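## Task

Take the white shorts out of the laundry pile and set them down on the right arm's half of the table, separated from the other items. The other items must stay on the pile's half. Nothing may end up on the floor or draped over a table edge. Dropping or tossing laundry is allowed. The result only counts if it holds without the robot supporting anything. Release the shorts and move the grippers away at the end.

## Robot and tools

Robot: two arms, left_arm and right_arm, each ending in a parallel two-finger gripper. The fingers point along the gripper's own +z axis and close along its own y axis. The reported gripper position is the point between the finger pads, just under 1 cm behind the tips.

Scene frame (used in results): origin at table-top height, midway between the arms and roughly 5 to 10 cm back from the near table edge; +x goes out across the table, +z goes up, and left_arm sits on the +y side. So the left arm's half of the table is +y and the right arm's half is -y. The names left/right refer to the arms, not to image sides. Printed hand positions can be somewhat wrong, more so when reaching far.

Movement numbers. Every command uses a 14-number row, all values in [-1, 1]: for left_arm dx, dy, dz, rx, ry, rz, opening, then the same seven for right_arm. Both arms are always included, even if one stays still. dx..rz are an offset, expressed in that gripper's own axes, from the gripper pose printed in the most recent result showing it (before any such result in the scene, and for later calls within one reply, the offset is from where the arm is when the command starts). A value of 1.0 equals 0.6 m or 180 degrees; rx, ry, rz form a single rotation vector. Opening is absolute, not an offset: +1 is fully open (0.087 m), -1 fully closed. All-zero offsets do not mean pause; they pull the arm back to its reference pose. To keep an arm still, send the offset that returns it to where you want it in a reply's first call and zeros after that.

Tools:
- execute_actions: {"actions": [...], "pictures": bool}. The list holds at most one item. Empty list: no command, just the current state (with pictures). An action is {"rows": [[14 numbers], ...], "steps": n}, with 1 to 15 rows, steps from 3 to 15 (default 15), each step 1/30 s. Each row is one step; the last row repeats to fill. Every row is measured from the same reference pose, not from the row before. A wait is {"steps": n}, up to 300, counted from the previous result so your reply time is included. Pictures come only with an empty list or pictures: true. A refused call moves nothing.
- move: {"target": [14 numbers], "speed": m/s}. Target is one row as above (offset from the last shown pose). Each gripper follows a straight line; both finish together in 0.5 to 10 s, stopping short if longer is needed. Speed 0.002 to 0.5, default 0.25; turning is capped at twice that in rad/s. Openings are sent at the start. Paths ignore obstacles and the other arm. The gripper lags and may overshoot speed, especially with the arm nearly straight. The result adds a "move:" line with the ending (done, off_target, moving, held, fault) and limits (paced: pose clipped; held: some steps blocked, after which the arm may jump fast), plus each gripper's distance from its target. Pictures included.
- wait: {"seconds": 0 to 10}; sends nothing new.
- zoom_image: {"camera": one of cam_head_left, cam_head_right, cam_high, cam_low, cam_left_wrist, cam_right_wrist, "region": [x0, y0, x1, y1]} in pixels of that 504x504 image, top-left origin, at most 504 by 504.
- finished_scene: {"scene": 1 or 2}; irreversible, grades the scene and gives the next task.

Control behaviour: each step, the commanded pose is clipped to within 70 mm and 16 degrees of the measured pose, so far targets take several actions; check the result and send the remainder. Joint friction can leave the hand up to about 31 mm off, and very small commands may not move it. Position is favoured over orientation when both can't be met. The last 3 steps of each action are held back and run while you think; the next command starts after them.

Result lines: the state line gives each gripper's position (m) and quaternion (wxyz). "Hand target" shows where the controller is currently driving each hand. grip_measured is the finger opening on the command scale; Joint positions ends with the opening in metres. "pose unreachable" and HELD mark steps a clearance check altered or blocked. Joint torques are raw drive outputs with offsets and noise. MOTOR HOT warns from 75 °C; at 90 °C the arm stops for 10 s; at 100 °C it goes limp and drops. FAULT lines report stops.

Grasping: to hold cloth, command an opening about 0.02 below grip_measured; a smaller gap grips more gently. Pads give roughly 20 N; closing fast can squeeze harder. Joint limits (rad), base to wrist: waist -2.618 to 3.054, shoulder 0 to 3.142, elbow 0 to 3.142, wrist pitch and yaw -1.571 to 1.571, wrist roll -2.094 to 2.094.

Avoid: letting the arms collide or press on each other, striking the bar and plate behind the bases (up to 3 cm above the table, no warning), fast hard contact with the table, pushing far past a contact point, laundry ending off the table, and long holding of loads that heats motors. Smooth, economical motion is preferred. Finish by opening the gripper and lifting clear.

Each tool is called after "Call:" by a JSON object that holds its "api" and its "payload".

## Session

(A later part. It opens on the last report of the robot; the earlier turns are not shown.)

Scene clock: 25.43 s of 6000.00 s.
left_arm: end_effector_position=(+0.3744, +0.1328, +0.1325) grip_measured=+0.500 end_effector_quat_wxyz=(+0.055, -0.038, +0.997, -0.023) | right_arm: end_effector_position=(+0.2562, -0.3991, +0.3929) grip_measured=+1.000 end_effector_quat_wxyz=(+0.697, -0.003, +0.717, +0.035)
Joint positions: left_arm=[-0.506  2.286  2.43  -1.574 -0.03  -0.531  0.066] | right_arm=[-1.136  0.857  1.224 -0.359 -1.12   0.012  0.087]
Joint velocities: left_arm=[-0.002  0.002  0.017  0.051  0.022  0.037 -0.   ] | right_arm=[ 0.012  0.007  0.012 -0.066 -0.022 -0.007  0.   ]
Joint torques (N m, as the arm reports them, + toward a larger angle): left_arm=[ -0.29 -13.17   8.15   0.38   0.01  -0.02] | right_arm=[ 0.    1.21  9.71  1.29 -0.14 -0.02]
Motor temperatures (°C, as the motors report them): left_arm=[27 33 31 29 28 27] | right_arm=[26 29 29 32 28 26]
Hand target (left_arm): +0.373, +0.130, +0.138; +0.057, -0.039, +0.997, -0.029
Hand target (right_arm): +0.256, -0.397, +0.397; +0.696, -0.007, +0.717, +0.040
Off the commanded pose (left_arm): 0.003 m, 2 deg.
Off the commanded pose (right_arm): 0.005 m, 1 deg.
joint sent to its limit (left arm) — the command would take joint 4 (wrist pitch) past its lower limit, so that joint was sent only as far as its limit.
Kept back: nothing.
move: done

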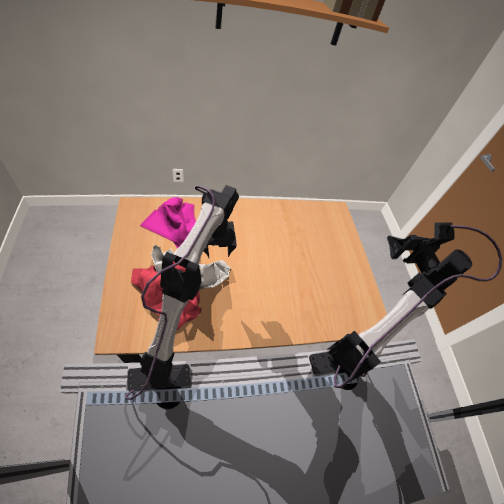

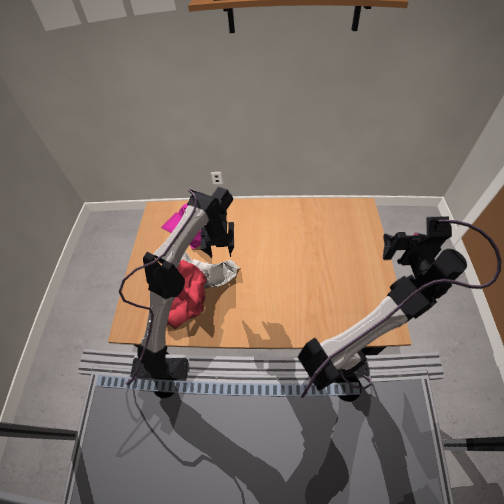

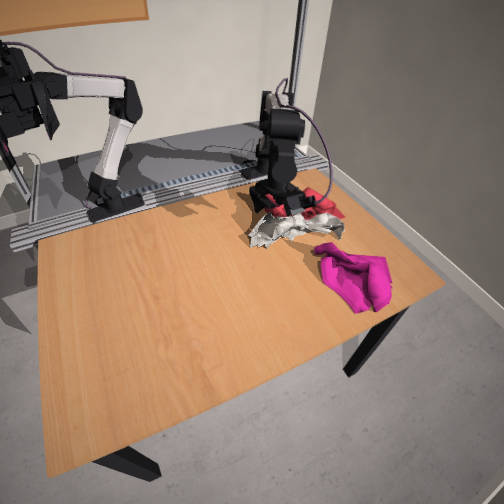

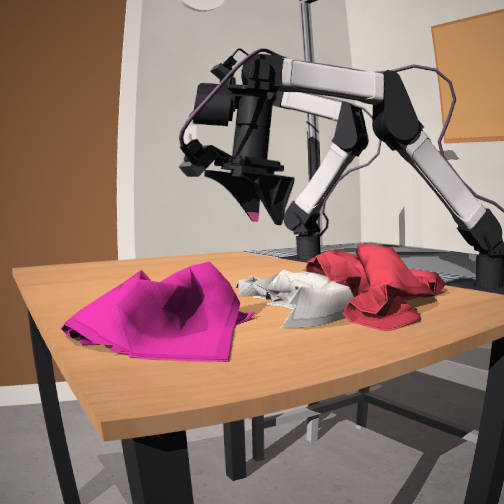

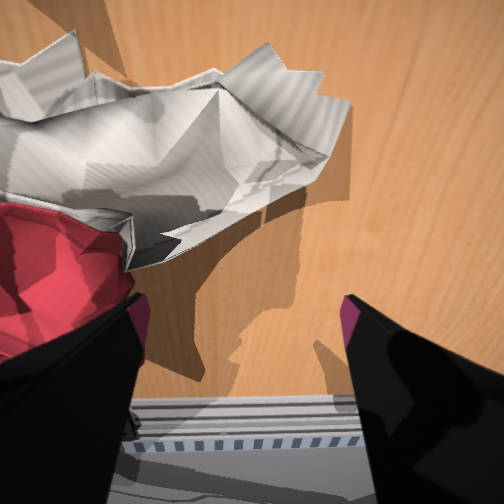

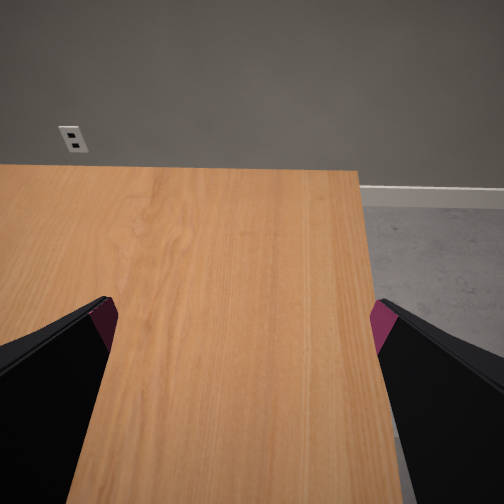

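Call:
{"api": "move", "payload": {"target": [0,-0.01,0.21,0,0,0,1,0,0,0,0,0,0,1], "speed": 0.15}}

Call:
{"api": "move", "payload": {"target": [0,0,0.01,0,0,0,-1,0,0,0,0,0,0,1]}}

Call:
{"api": "move", "payload": {"target": [0.08,-0.08,-0.36,0,-0.1,0,-1,0,0,0,0,0,0,1]}}

Scene clock: 26.93 s of 6000.00 s.
left_arm: end_effector_position=(+0.3871, +0.1246, +0.0202) grip_measured=+0.981 end_effector_quat_wxyz=(+0.050, -0.039, +0.998, -0.019) | right_arm: end_effector_position=(+0.2562, -0.3987, +0.3928) grip_measured=+1.000 end_effector_quat_wxyz=(+0.696, -0.004, +0.717, +0.036)
Joint positions: left_arm=[-0.506  2.299  1.998 -1.142 -0.031 -0.532  0.087] | right_arm=[-1.136  0.857  1.224 -0.36  -1.122  0.012  0.087]
Joint velocities: left_arm=[-0.017 -0.007  0.002  0.007 -0.037  0.066  0.   ] | right_arm=[ 0.002 -0.022  0.007  0.066 -0.007  0.022  0.   ]
Joint torques (N m, as the arm reports them, + toward a larger angle): left_arm=[ -0.43 -12.03   4.71   0.93  -0.13   0.02] | right_arm=[ 0.08  0.35  7.56  1.48 -0.03 -0.01]
Motor temperatures (°C, as the motors report them): left_arm=[27 34 31 29 28 27] | right_arm=[26 29 29 32 28 26]
Hand target (left_arm): +0.390, +0.121, +0.008; +0.055, -0.038, +0.998, -0.022
Hand target (right_arm): +0.256, -0.399, +0.393; +0.697, -0.003, +0.717, +0.035
Off the commanded pose (left_arm): 0.013 m, 1 deg.
Off the commanded pose (right_arm): 0.000 m, 0 deg.
Kept back: nothing.
move: off_target (left_arm)

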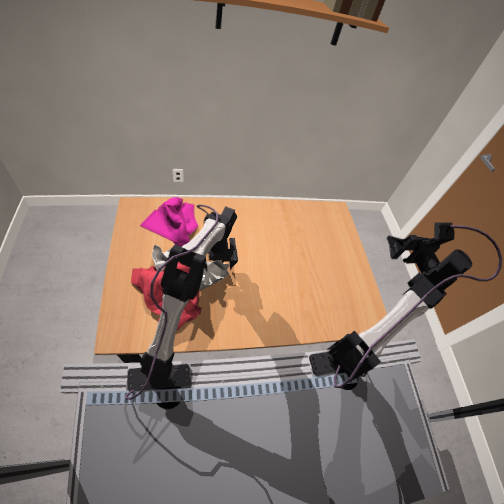

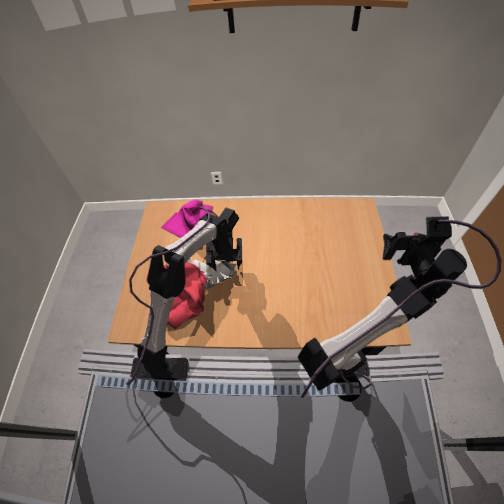

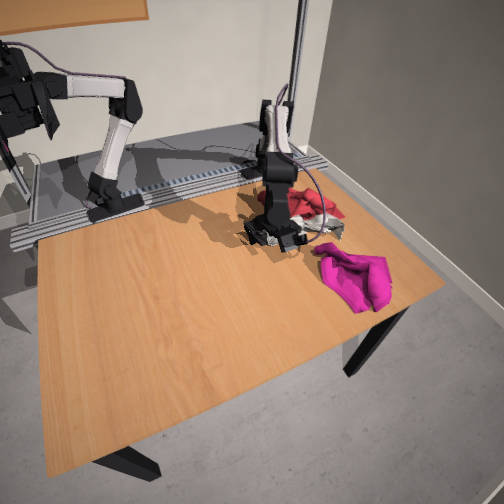

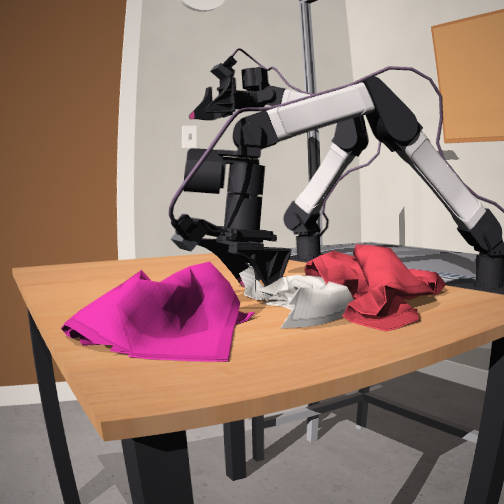

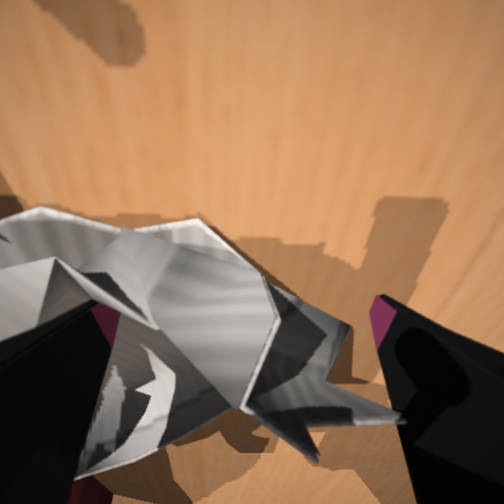

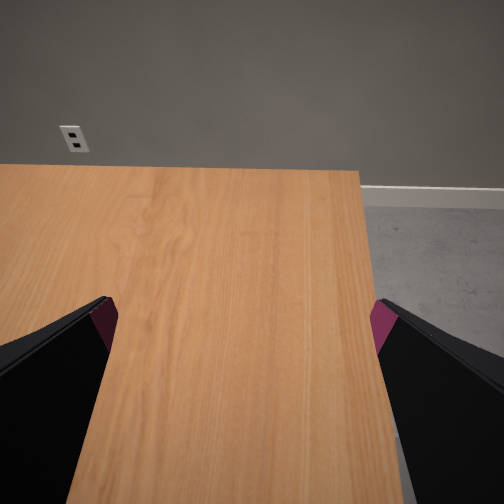

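Scene clock: 27.63 s of 6000.00 s.
left_arm: end_effector_position=(+0.3889, +0.1240, +0.0201) grip_measured=-1.000 end_effector_quat_wxyz=(+0.054, -0.039, +0.998, -0.020) | right_arm: end_effector_position=(+0.2562, -0.3987, +0.3928) grip_measured=+1.000 end_effector_quat_wxyz=(+0.696, -0.004, +0.717, +0.036)
Joint positions: left_arm=[-0.506  2.299  1.998 -1.134 -0.032 -0.532  0.   ] | right_arm=[-1.136  0.857  1.224 -0.36  -1.122  0.012  0.087]
Joint velocities: left_arm=[-0.017  0.007  0.007  0.11   0.022  0.022  0.   ] | right_arm=[-0.002 -0.017  0.007  0.022  0.051  0.007  0.   ]
Joint torques (N m, as the arm reports them, + toward a larger angle): left_arm=[ -0.13 -13.     5.76   0.64  -0.07   0.08] | right_arm=[ 0.15  0.37  7.53  1.49 -0.03 -0.01]
Motor temperatures (°C, as the motors report them): left_arm=[27 34 31 29 28 27] | right_arm=[26 29 29 32 28 26]
Hand target (left_arm): +0.388, +0.124, +0.014; +0.050, -0.039, +0.998, -0.019
Hand target (right_arm): +0.256, -0.399, +0.393; +0.696, -0.004, +0.717, +0.036
Off the commanded pose (left_arm): 0.006 m, 0 deg.
Off the commanded pose (right_arm): 0.000 m, 0 deg.
Kept back: nothing.
move: done

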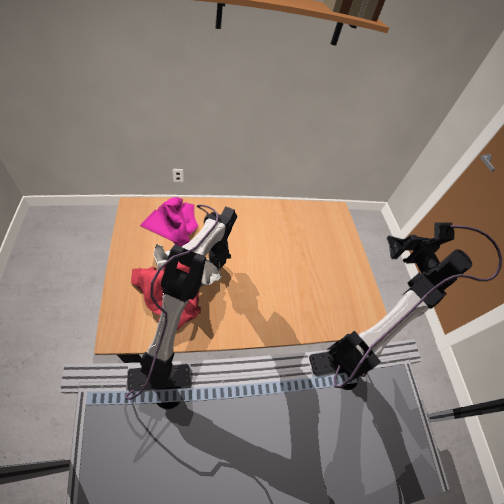

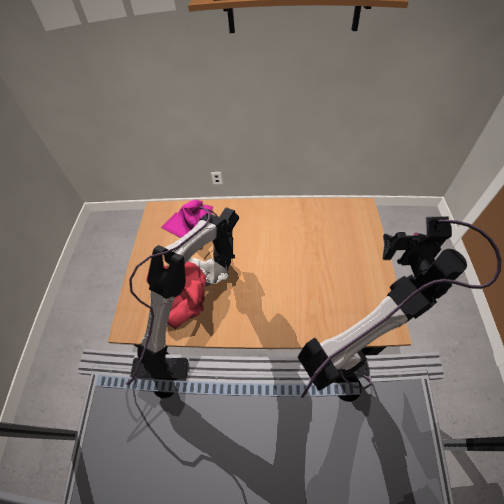

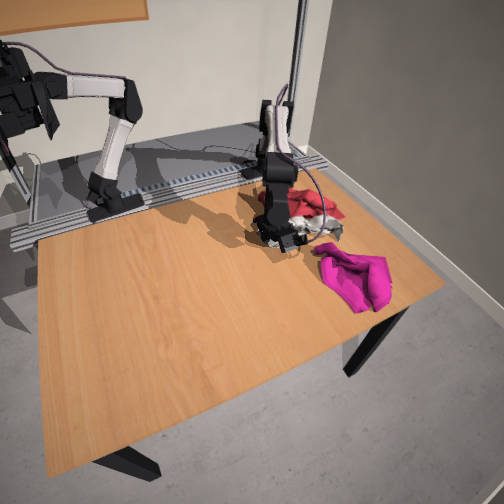

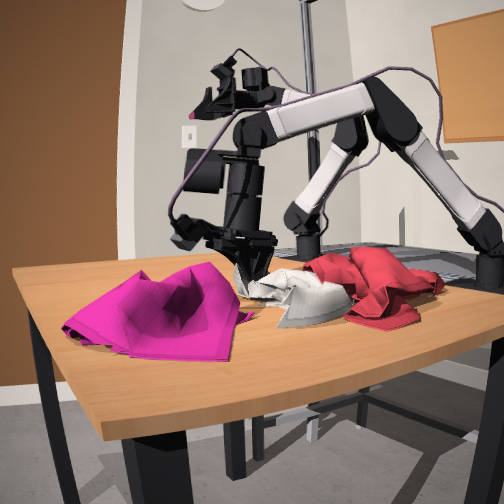

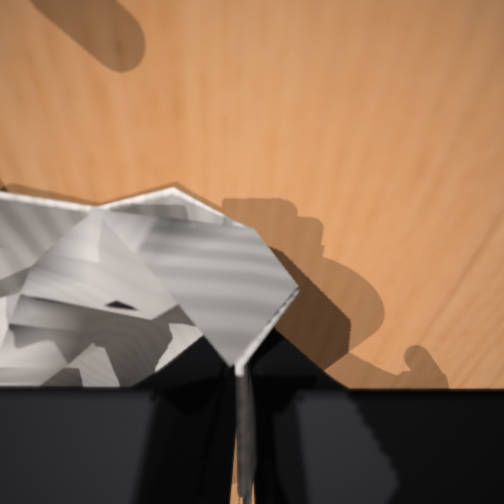

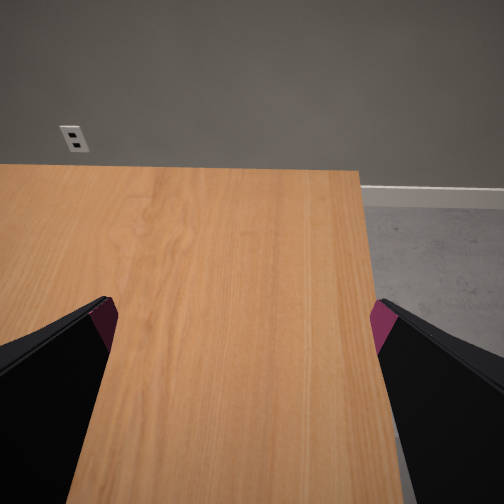

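Scene clock: 29.33 s of 6000.00 s.
left_arm: end_effector_position=(+0.3188, +0.0857, +0.2261) grip_measured=-1.000 end_effector_quat_wxyz=(+0.208, -0.040, +0.977, -0.017) | right_arm: end_effector_position=(+0.2562, -0.3987, +0.3928) grip_measured=+1.000 end_effector_quat_wxyz=(+0.696, -0.004, +0.717, +0.036)
Joint positions: left_arm=[-0.769  2.032  2.39  -1.576 -0.28  -0.75   0.   ] | right_arm=[-1.136  0.857  1.224 -0.36  -1.122  0.012  0.087]
Joint velocities: left_arm=[ 0.007 -0.002  0.007 -0.037 -0.007 -0.066  0.   ] | right_arm=[ 0.002 -0.012 -0.007 -0.007 -0.051 -0.051  0.   ]
Joint torques (N m, as the arm reports them, + toward a larger angle): left_arm=[ -0.38 -10.56   7.53   0.71  -0.32  -0.01] | right_arm=[ 0.09  0.4   7.55  1.48 -0.04 -0.01]
Motor temperatures (°C, as the motors report them): left_arm=[27 34 31 29 28 27] | right_arm=[26 29 29 32 28 26]
Hand target (left_arm): +0.319, +0.085, +0.230; +0.212, -0.041, +0.976, -0.017
Hand target (right_arm): +0.256, -0.399, +0.393; +0.696, -0.004, +0.717, +0.036
Off the commanded pose (left_arm): 0.008 m, 0 deg.
Off the commanded pose (right_arm): 0.000 m, 0 deg.
joint sent to its limit (left arm) — the command would take joint 4 (wrist pitch) past its lower limit, so that joint was sent only as far as its limit.
Kept back: nothing.
move: done

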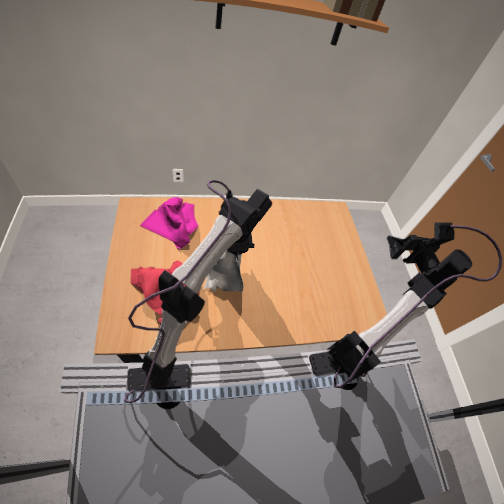

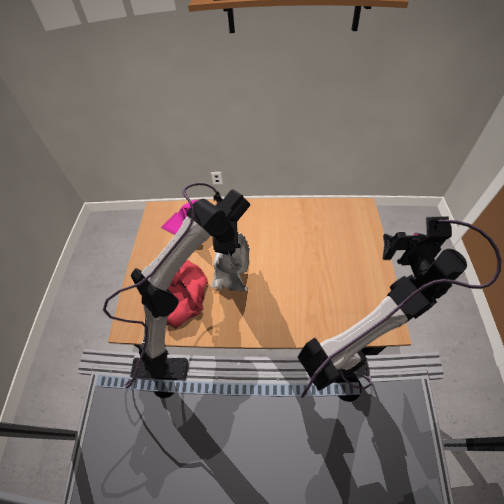

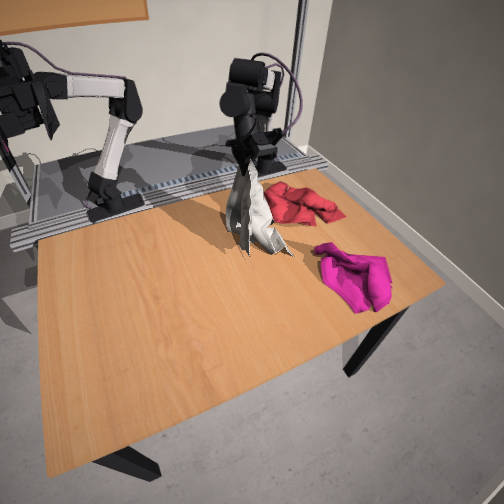

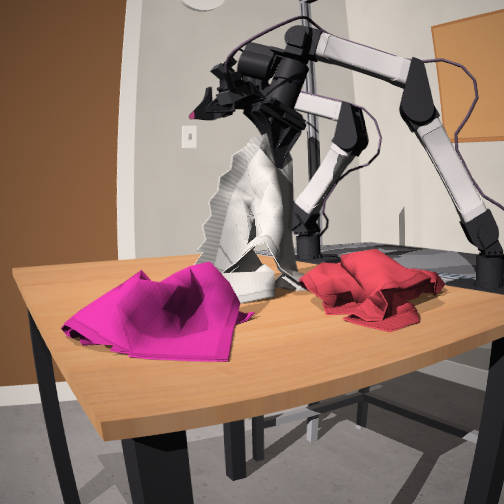

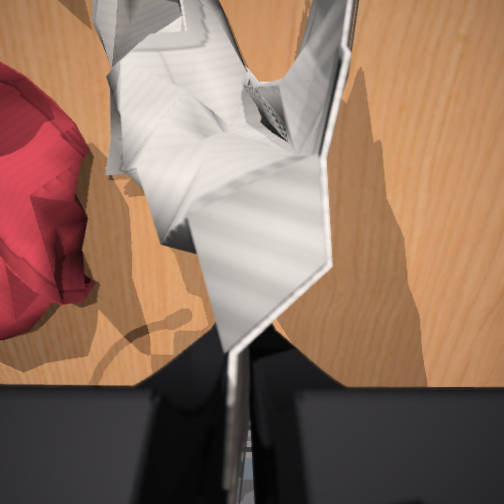

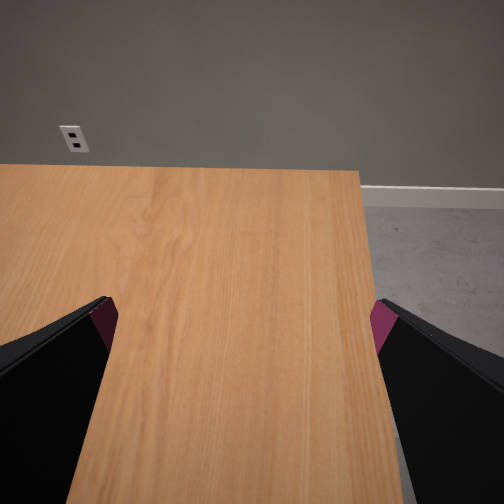

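Call:
{"api": "move", "payload": {"target": [-0.02,-0.49,-0.09,0.22,-0.21,0.23,-1,0,0,0,0,0,0,1]}}

Scene clock: 32.67 s of 6000.00 s.
left_arm: end_effector_position=(+0.3322, -0.2010, +0.2932) grip_measured=-1.000 end_effector_quat_wxyz=(+0.495, +0.353, +0.753, -0.251) | right_arm: end_effector_position=(+0.2562, -0.3987, +0.3928) grip_measured=+1.000 end_effector_quat_wxyz=(+0.696, -0.004, +0.717, +0.036)
Joint positions: left_arm=[-1.107  2.41   2.829 -0.806 -0.149 -0.065  0.   ] | right_arm=[-1.136  0.857  1.224 -0.36  -1.122  0.012  0.087]
Joint velocities: left_arm=[-0.007 -0.002  0.022 -0.066  0.007 -0.095  0.   ] | right_arm=[-0.002  0.017  0.007  0.022  0.051 -0.051  0.   ]
Joint torques (N m, as the arm reports them, + toward a larger angle): left_arm=[ -0.94 -13.35   8.91   1.53   0.07   0.06] | right_arm=[ 0.14  0.37  7.59  1.47 -0.05 -0.01]
Motor temperatures (°C, as the motors report them): left_arm=[27 35 32 29 28 27] | right_arm=[26 28 30 32 28 26]
Hand target (left_arm): +0.326, -0.205, +0.295; +0.494, +0.361, +0.748, -0.256
Hand target (right_arm): +0.256, -0.399, +0.393; +0.696, -0.004, +0.717, +0.036
Off the commanded pose (left_arm): 0.006 m, 1 deg.
Off the commanded pose (right_arm): 0.000 m, 0 deg.
elbow stopped short (left arm): the move would have taken joint 3 (elbow) straighter than the controller allows; a more bent joint 3 avoids this.
Kept back: nothing.
move: done

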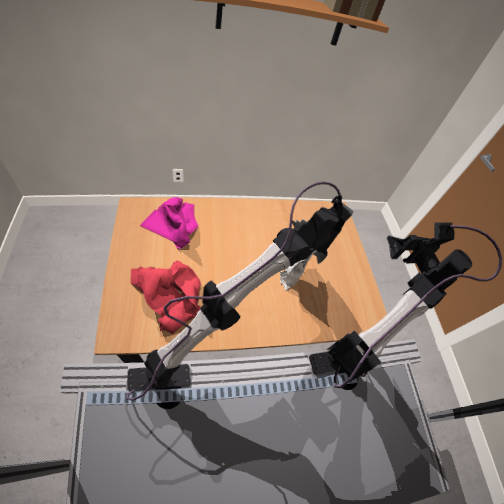

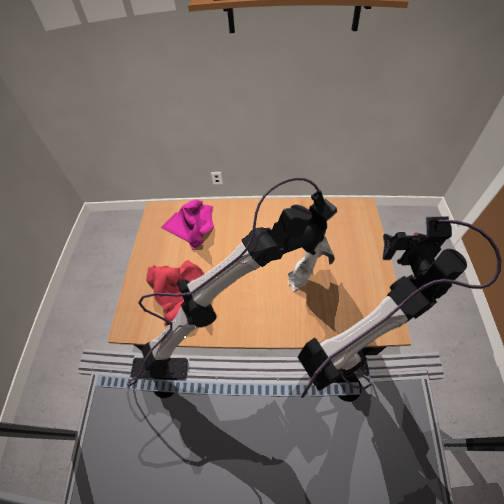

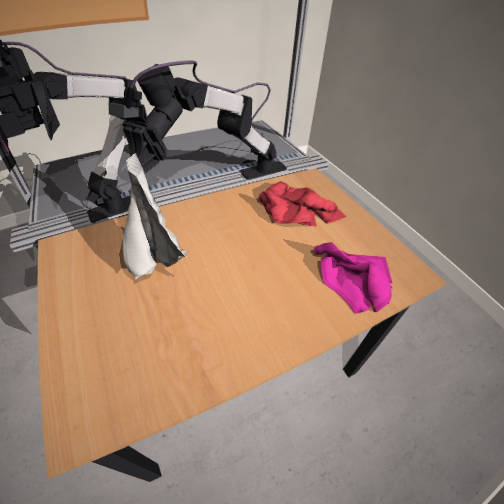

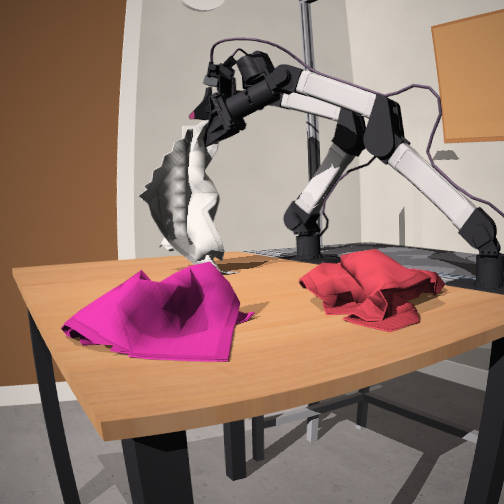

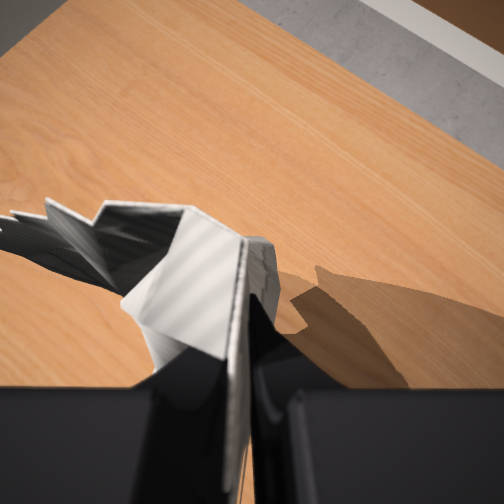

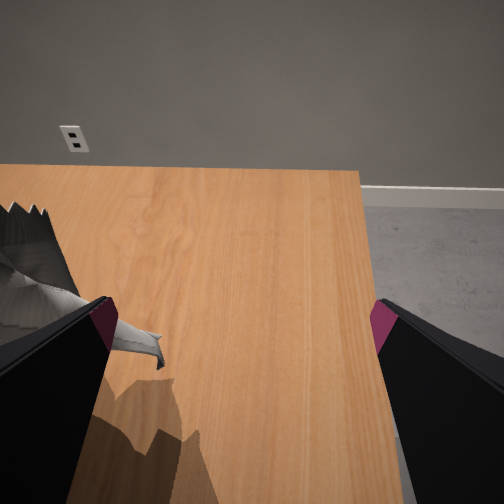

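Call:
{"api": "move", "payload": {"target": [0.15,0,0.12,0,0,0,-1,0,0,0,0,0,0,1]}}

Call:
{"api": "move", "payload": {"target": [0,0,0,0,0,0,1,0,0,0,0,0,0,1]}}

Call:
{"api": "move", "payload": {"target": [0,0,-0.3,0,0,0,1,0,0,0,0,0,0,1], "speed": 0.35}}

Scene clock: 34.40 s of 6000.00 s.
left_arm: end_effector_position=(+0.3500, -0.2280, +0.1825) grip_measured=-1.000 end_effector_quat_wxyz=(+0.492, +0.351, +0.757, -0.248) | right_arm: end_effector_position=(+0.2562, -0.3987, +0.3928) grip_measured=+1.000 end_effector_quat_wxyz=(+0.696, -0.004, +0.717, +0.036)
Joint positions: left_arm=[-1.099  2.32   2.195 -0.271 -0.147 -0.066  0.   ] | right_arm=[-1.136  0.857  1.224 -0.36  -1.122  0.012  0.087]
Joint velocities: left_arm=[ 0.007 -0.012  0.002  0.022 -0.007 -0.007  0.   ] | right_arm=[ 0.002 -0.022  0.002 -0.007  0.051 -0.037  0.   ]
Joint torques (N m, as the arm reports them, + toward a larger angle): left_arm=[  0.27 -15.08   7.17   1.77   0.03   0.09] | right_arm=[ 0.15  0.38  7.56  1.49 -0.04  0.  ]
Motor temperatures (°C, as the motors report them): left_arm=[27 36 32 30 28 27] | right_arm=[26 28 30 32 28 26]
Hand target (left_arm): +0.351, -0.228, +0.183; +0.495, +0.353, +0.754, -0.251
Hand target (right_arm): +0.256, -0.399, +0.393; +0.696, -0.004, +0.717, +0.036
Off the commanded pose (left_arm): 0.000 m, 1 deg.
Off the commanded pose (right_arm): 0.000 m, 0 deg.
Kept back: nothing.
move: done

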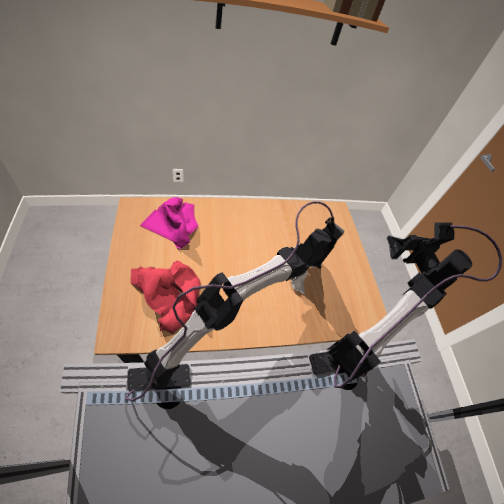

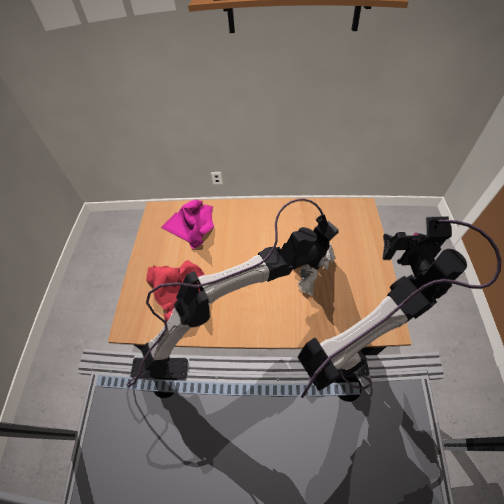

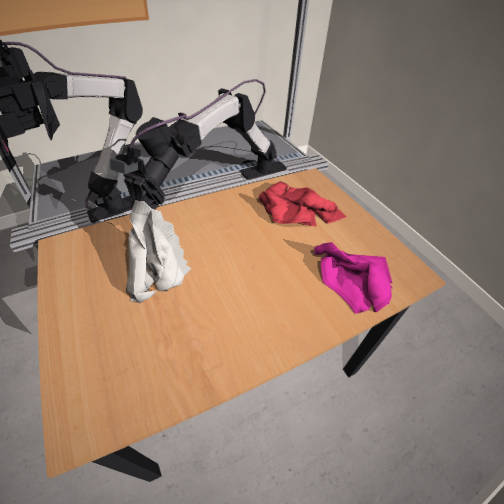

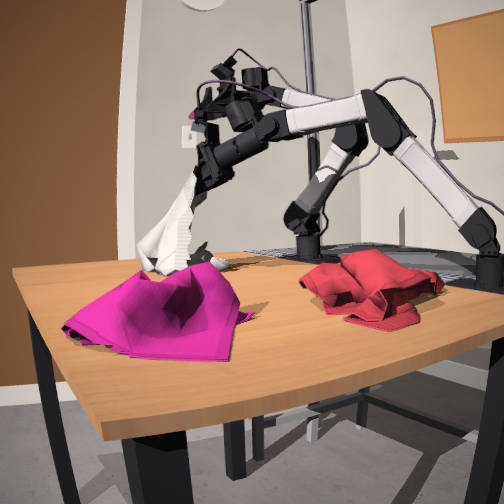

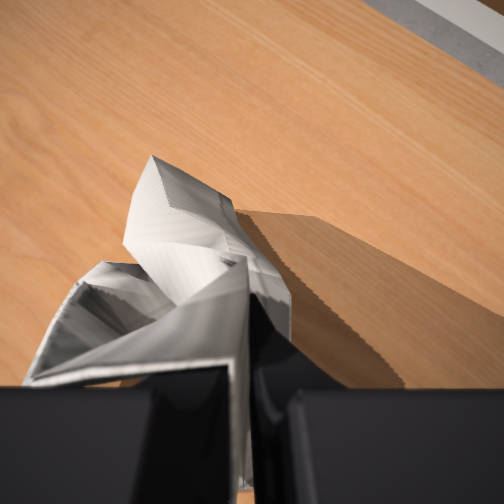

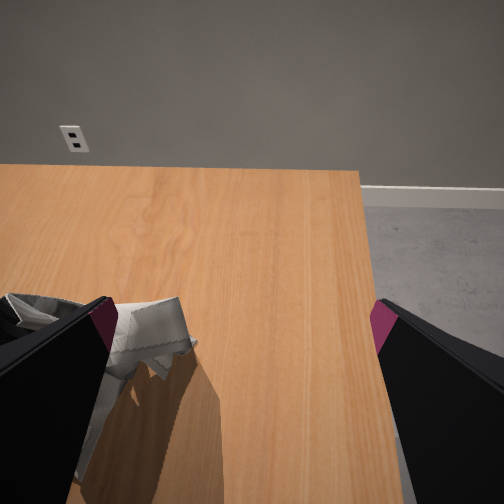

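Scene clock: 34.90 s of 6000.00 s.
left_arm: end_effector_position=(+0.3500, -0.2280, +0.1825) grip_measured=+0.981 end_effector_quat_wxyz=(+0.492, +0.351, +0.757, -0.248) | right_arm: end_effector_position=(+0.2562, -0.3987, +0.3928) grip_measured=+1.000 end_effector_quat_wxyz=(+0.696, -0.004, +0.717, +0.036)
Joint positions: left_arm=[-1.099  2.32   2.195 -0.271 -0.147 -0.066  0.087] | right_arm=[-1.136  0.857  1.224 -0.36  -1.122  0.012  0.087]
Joint velocities: left_arm=[ 0.002 -0.002 -0.012  0.037 -0.037 -0.022 -0.   ] | right_arm=[-0.002  0.002  0.007  0.051  0.022 -0.022  0.   ]
Joint torques (N m, as the arm reports them, + toward a larger angle): left_arm=[  0.02 -14.83   7.99   1.6   -0.06   0.04] | right_arm=[ 0.12  0.42  7.55  1.49 -0.05  0.  ]
Motor temperatures (°C, as the motors report them): left_arm=[27 36 32 30 28 27] | right_arm=[26 28 30 32 28 26]
Hand target (left_arm): +0.350, -0.228, +0.182; +0.492, +0.351, +0.757, -0.248
Hand target (right_arm): +0.256, -0.399, +0.393; +0.696, -0.004, +0.717, +0.036
Off the commanded pose (left_arm): 0.000 m, 0 deg.
Off the commanded pose (right_arm): 0.000 m, 0 deg.
Kept back: nothing.
move: done

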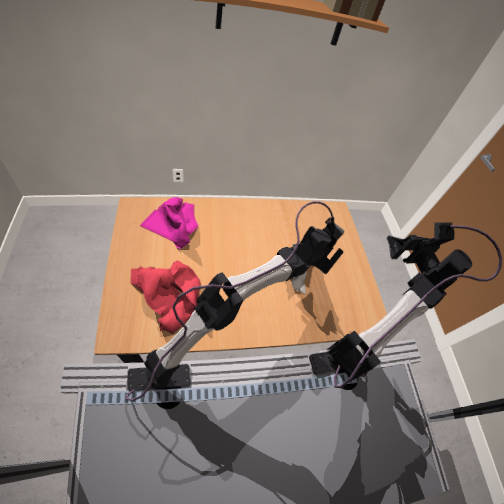

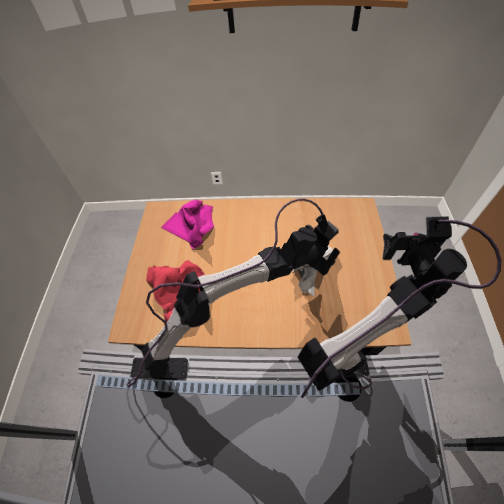

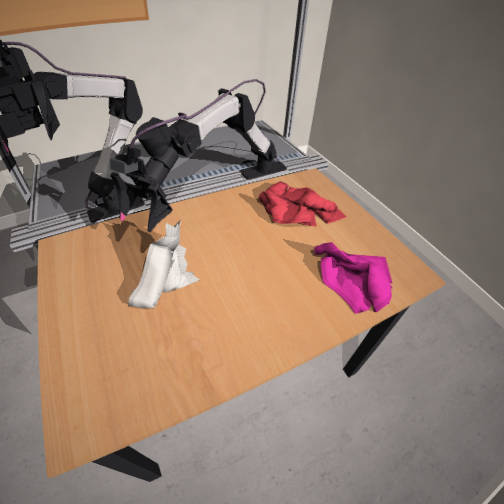

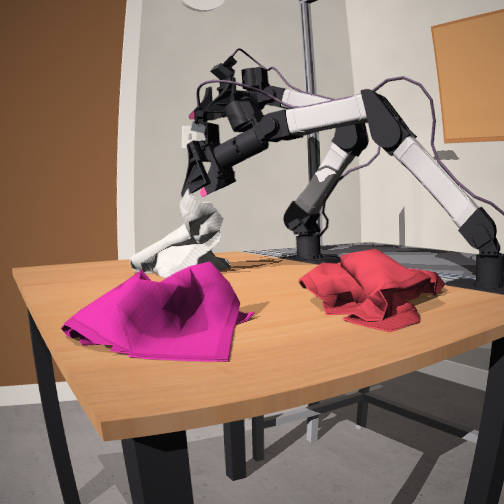

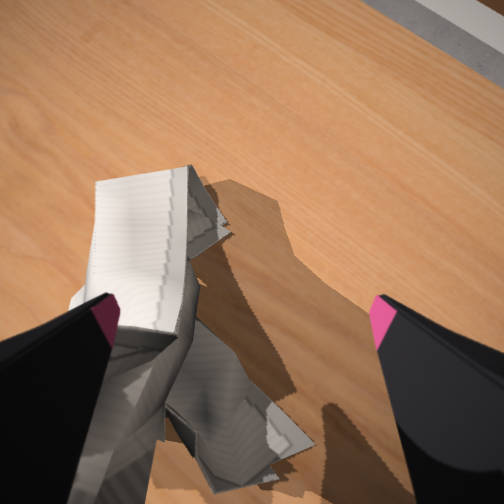

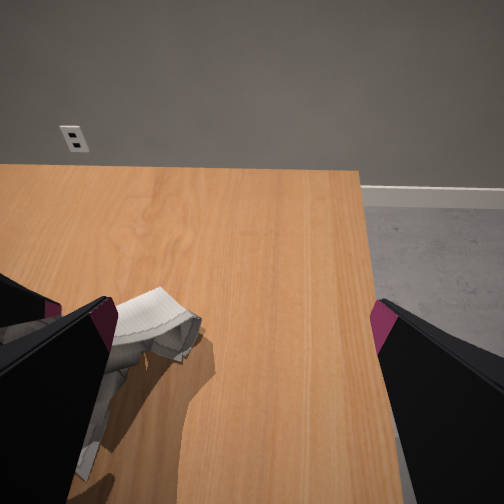

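Scene clock: 36.03 s of 6000.00 s.
left_arm: end_effector_position=(+0.2514, -0.0958, +0.2587) grip_measured=+0.981 end_effector_quat_wxyz=(+0.500, +0.348, +0.752, -0.252) | right_arm: end_effector_position=(+0.2562, -0.3987, +0.3928) grip_measured=+1.000 end_effector_quat_wxyz=(+0.696, -0.004, +0.717, +0.036)
Joint positions: left_arm=[-1.161  1.621  1.493 -0.249 -0.207 -0.088  0.087] | right_arm=[-1.136  0.857  1.224 -0.36  -1.122  0.012  0.087]
Joint velocities: left_arm=[-0.012 -0.002  0.007  0.11  -0.007 -0.022 -0.   ] | right_arm=[ 0.002  0.002 -0.002 -0.037  0.022 -0.022  0.   ]
Joint torques (N m, as the arm reports them, + toward a larger angle): left_arm=[-0.77 -8.36  6.36  1.6  -0.12  0.03] | right_arm=[ 0.13  0.35  7.56  1.48 -0.04 -0.01]
Motor temperatures (°C, as the motors report them): left_arm=[27 36 32 30 28 27] | right_arm=[26 28 30 32 28 26]
Hand target (left_arm): +0.247, -0.096, +0.249; +0.492, +0.352, +0.757, -0.247
Hand target (right_arm): +0.256, -0.399, +0.393; +0.696, -0.004, +0.717, +0.036
Off the commanded pose (left_arm): 0.007 m, 1 deg.
Off the commanded pose (right_arm): 0.000 m, 0 deg.
Kept back: nothing.
move: done

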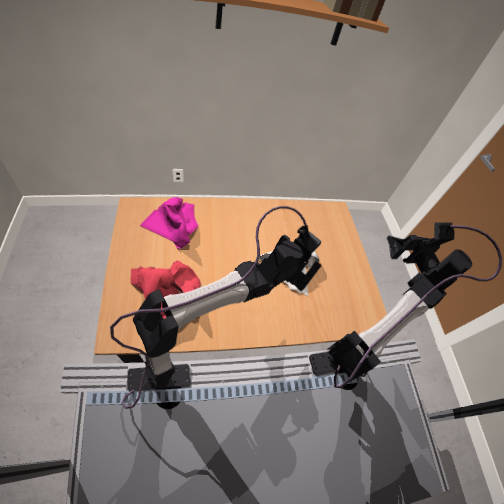

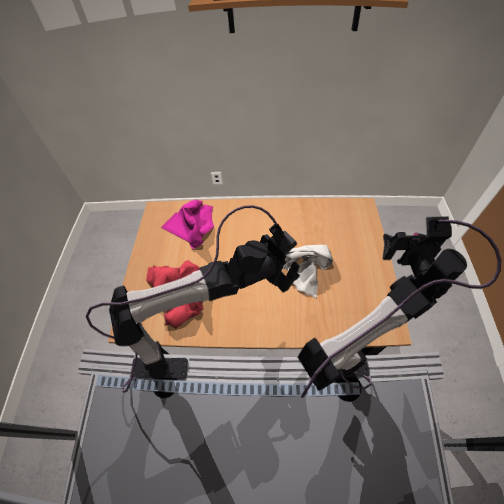

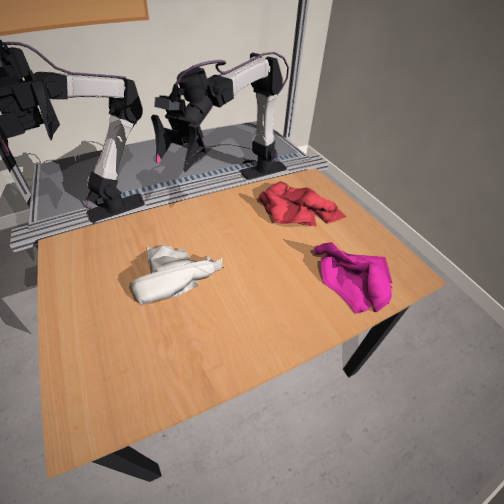

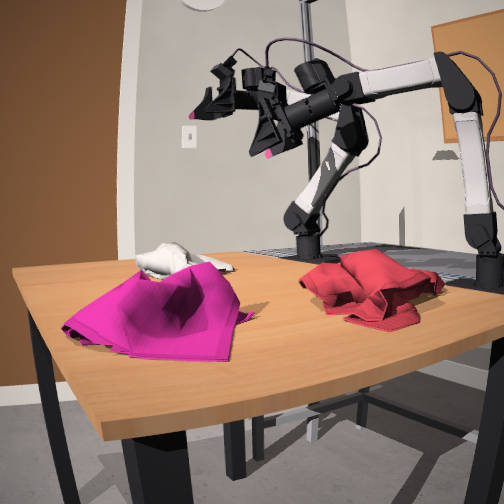

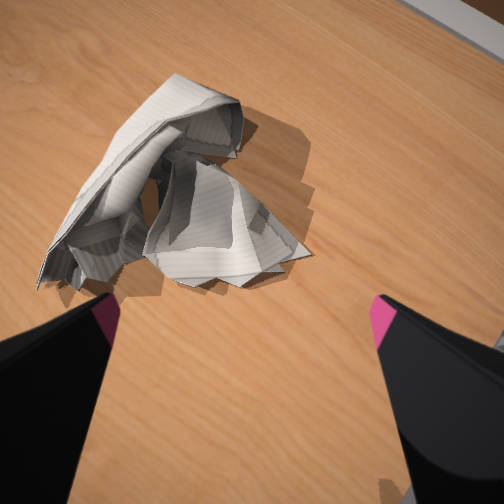

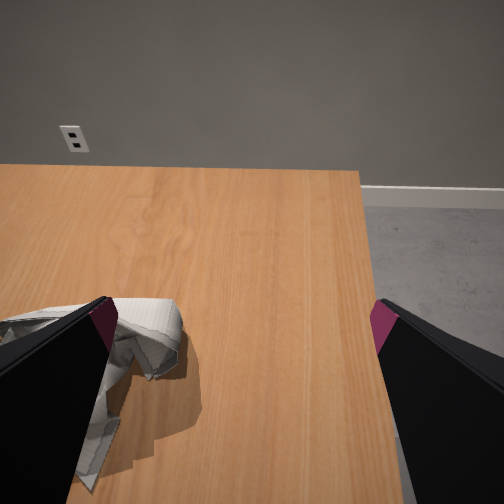

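Call:
{"api": "finished_scene", "payload": {"scene": 1}}

The scene is finished: the task was done.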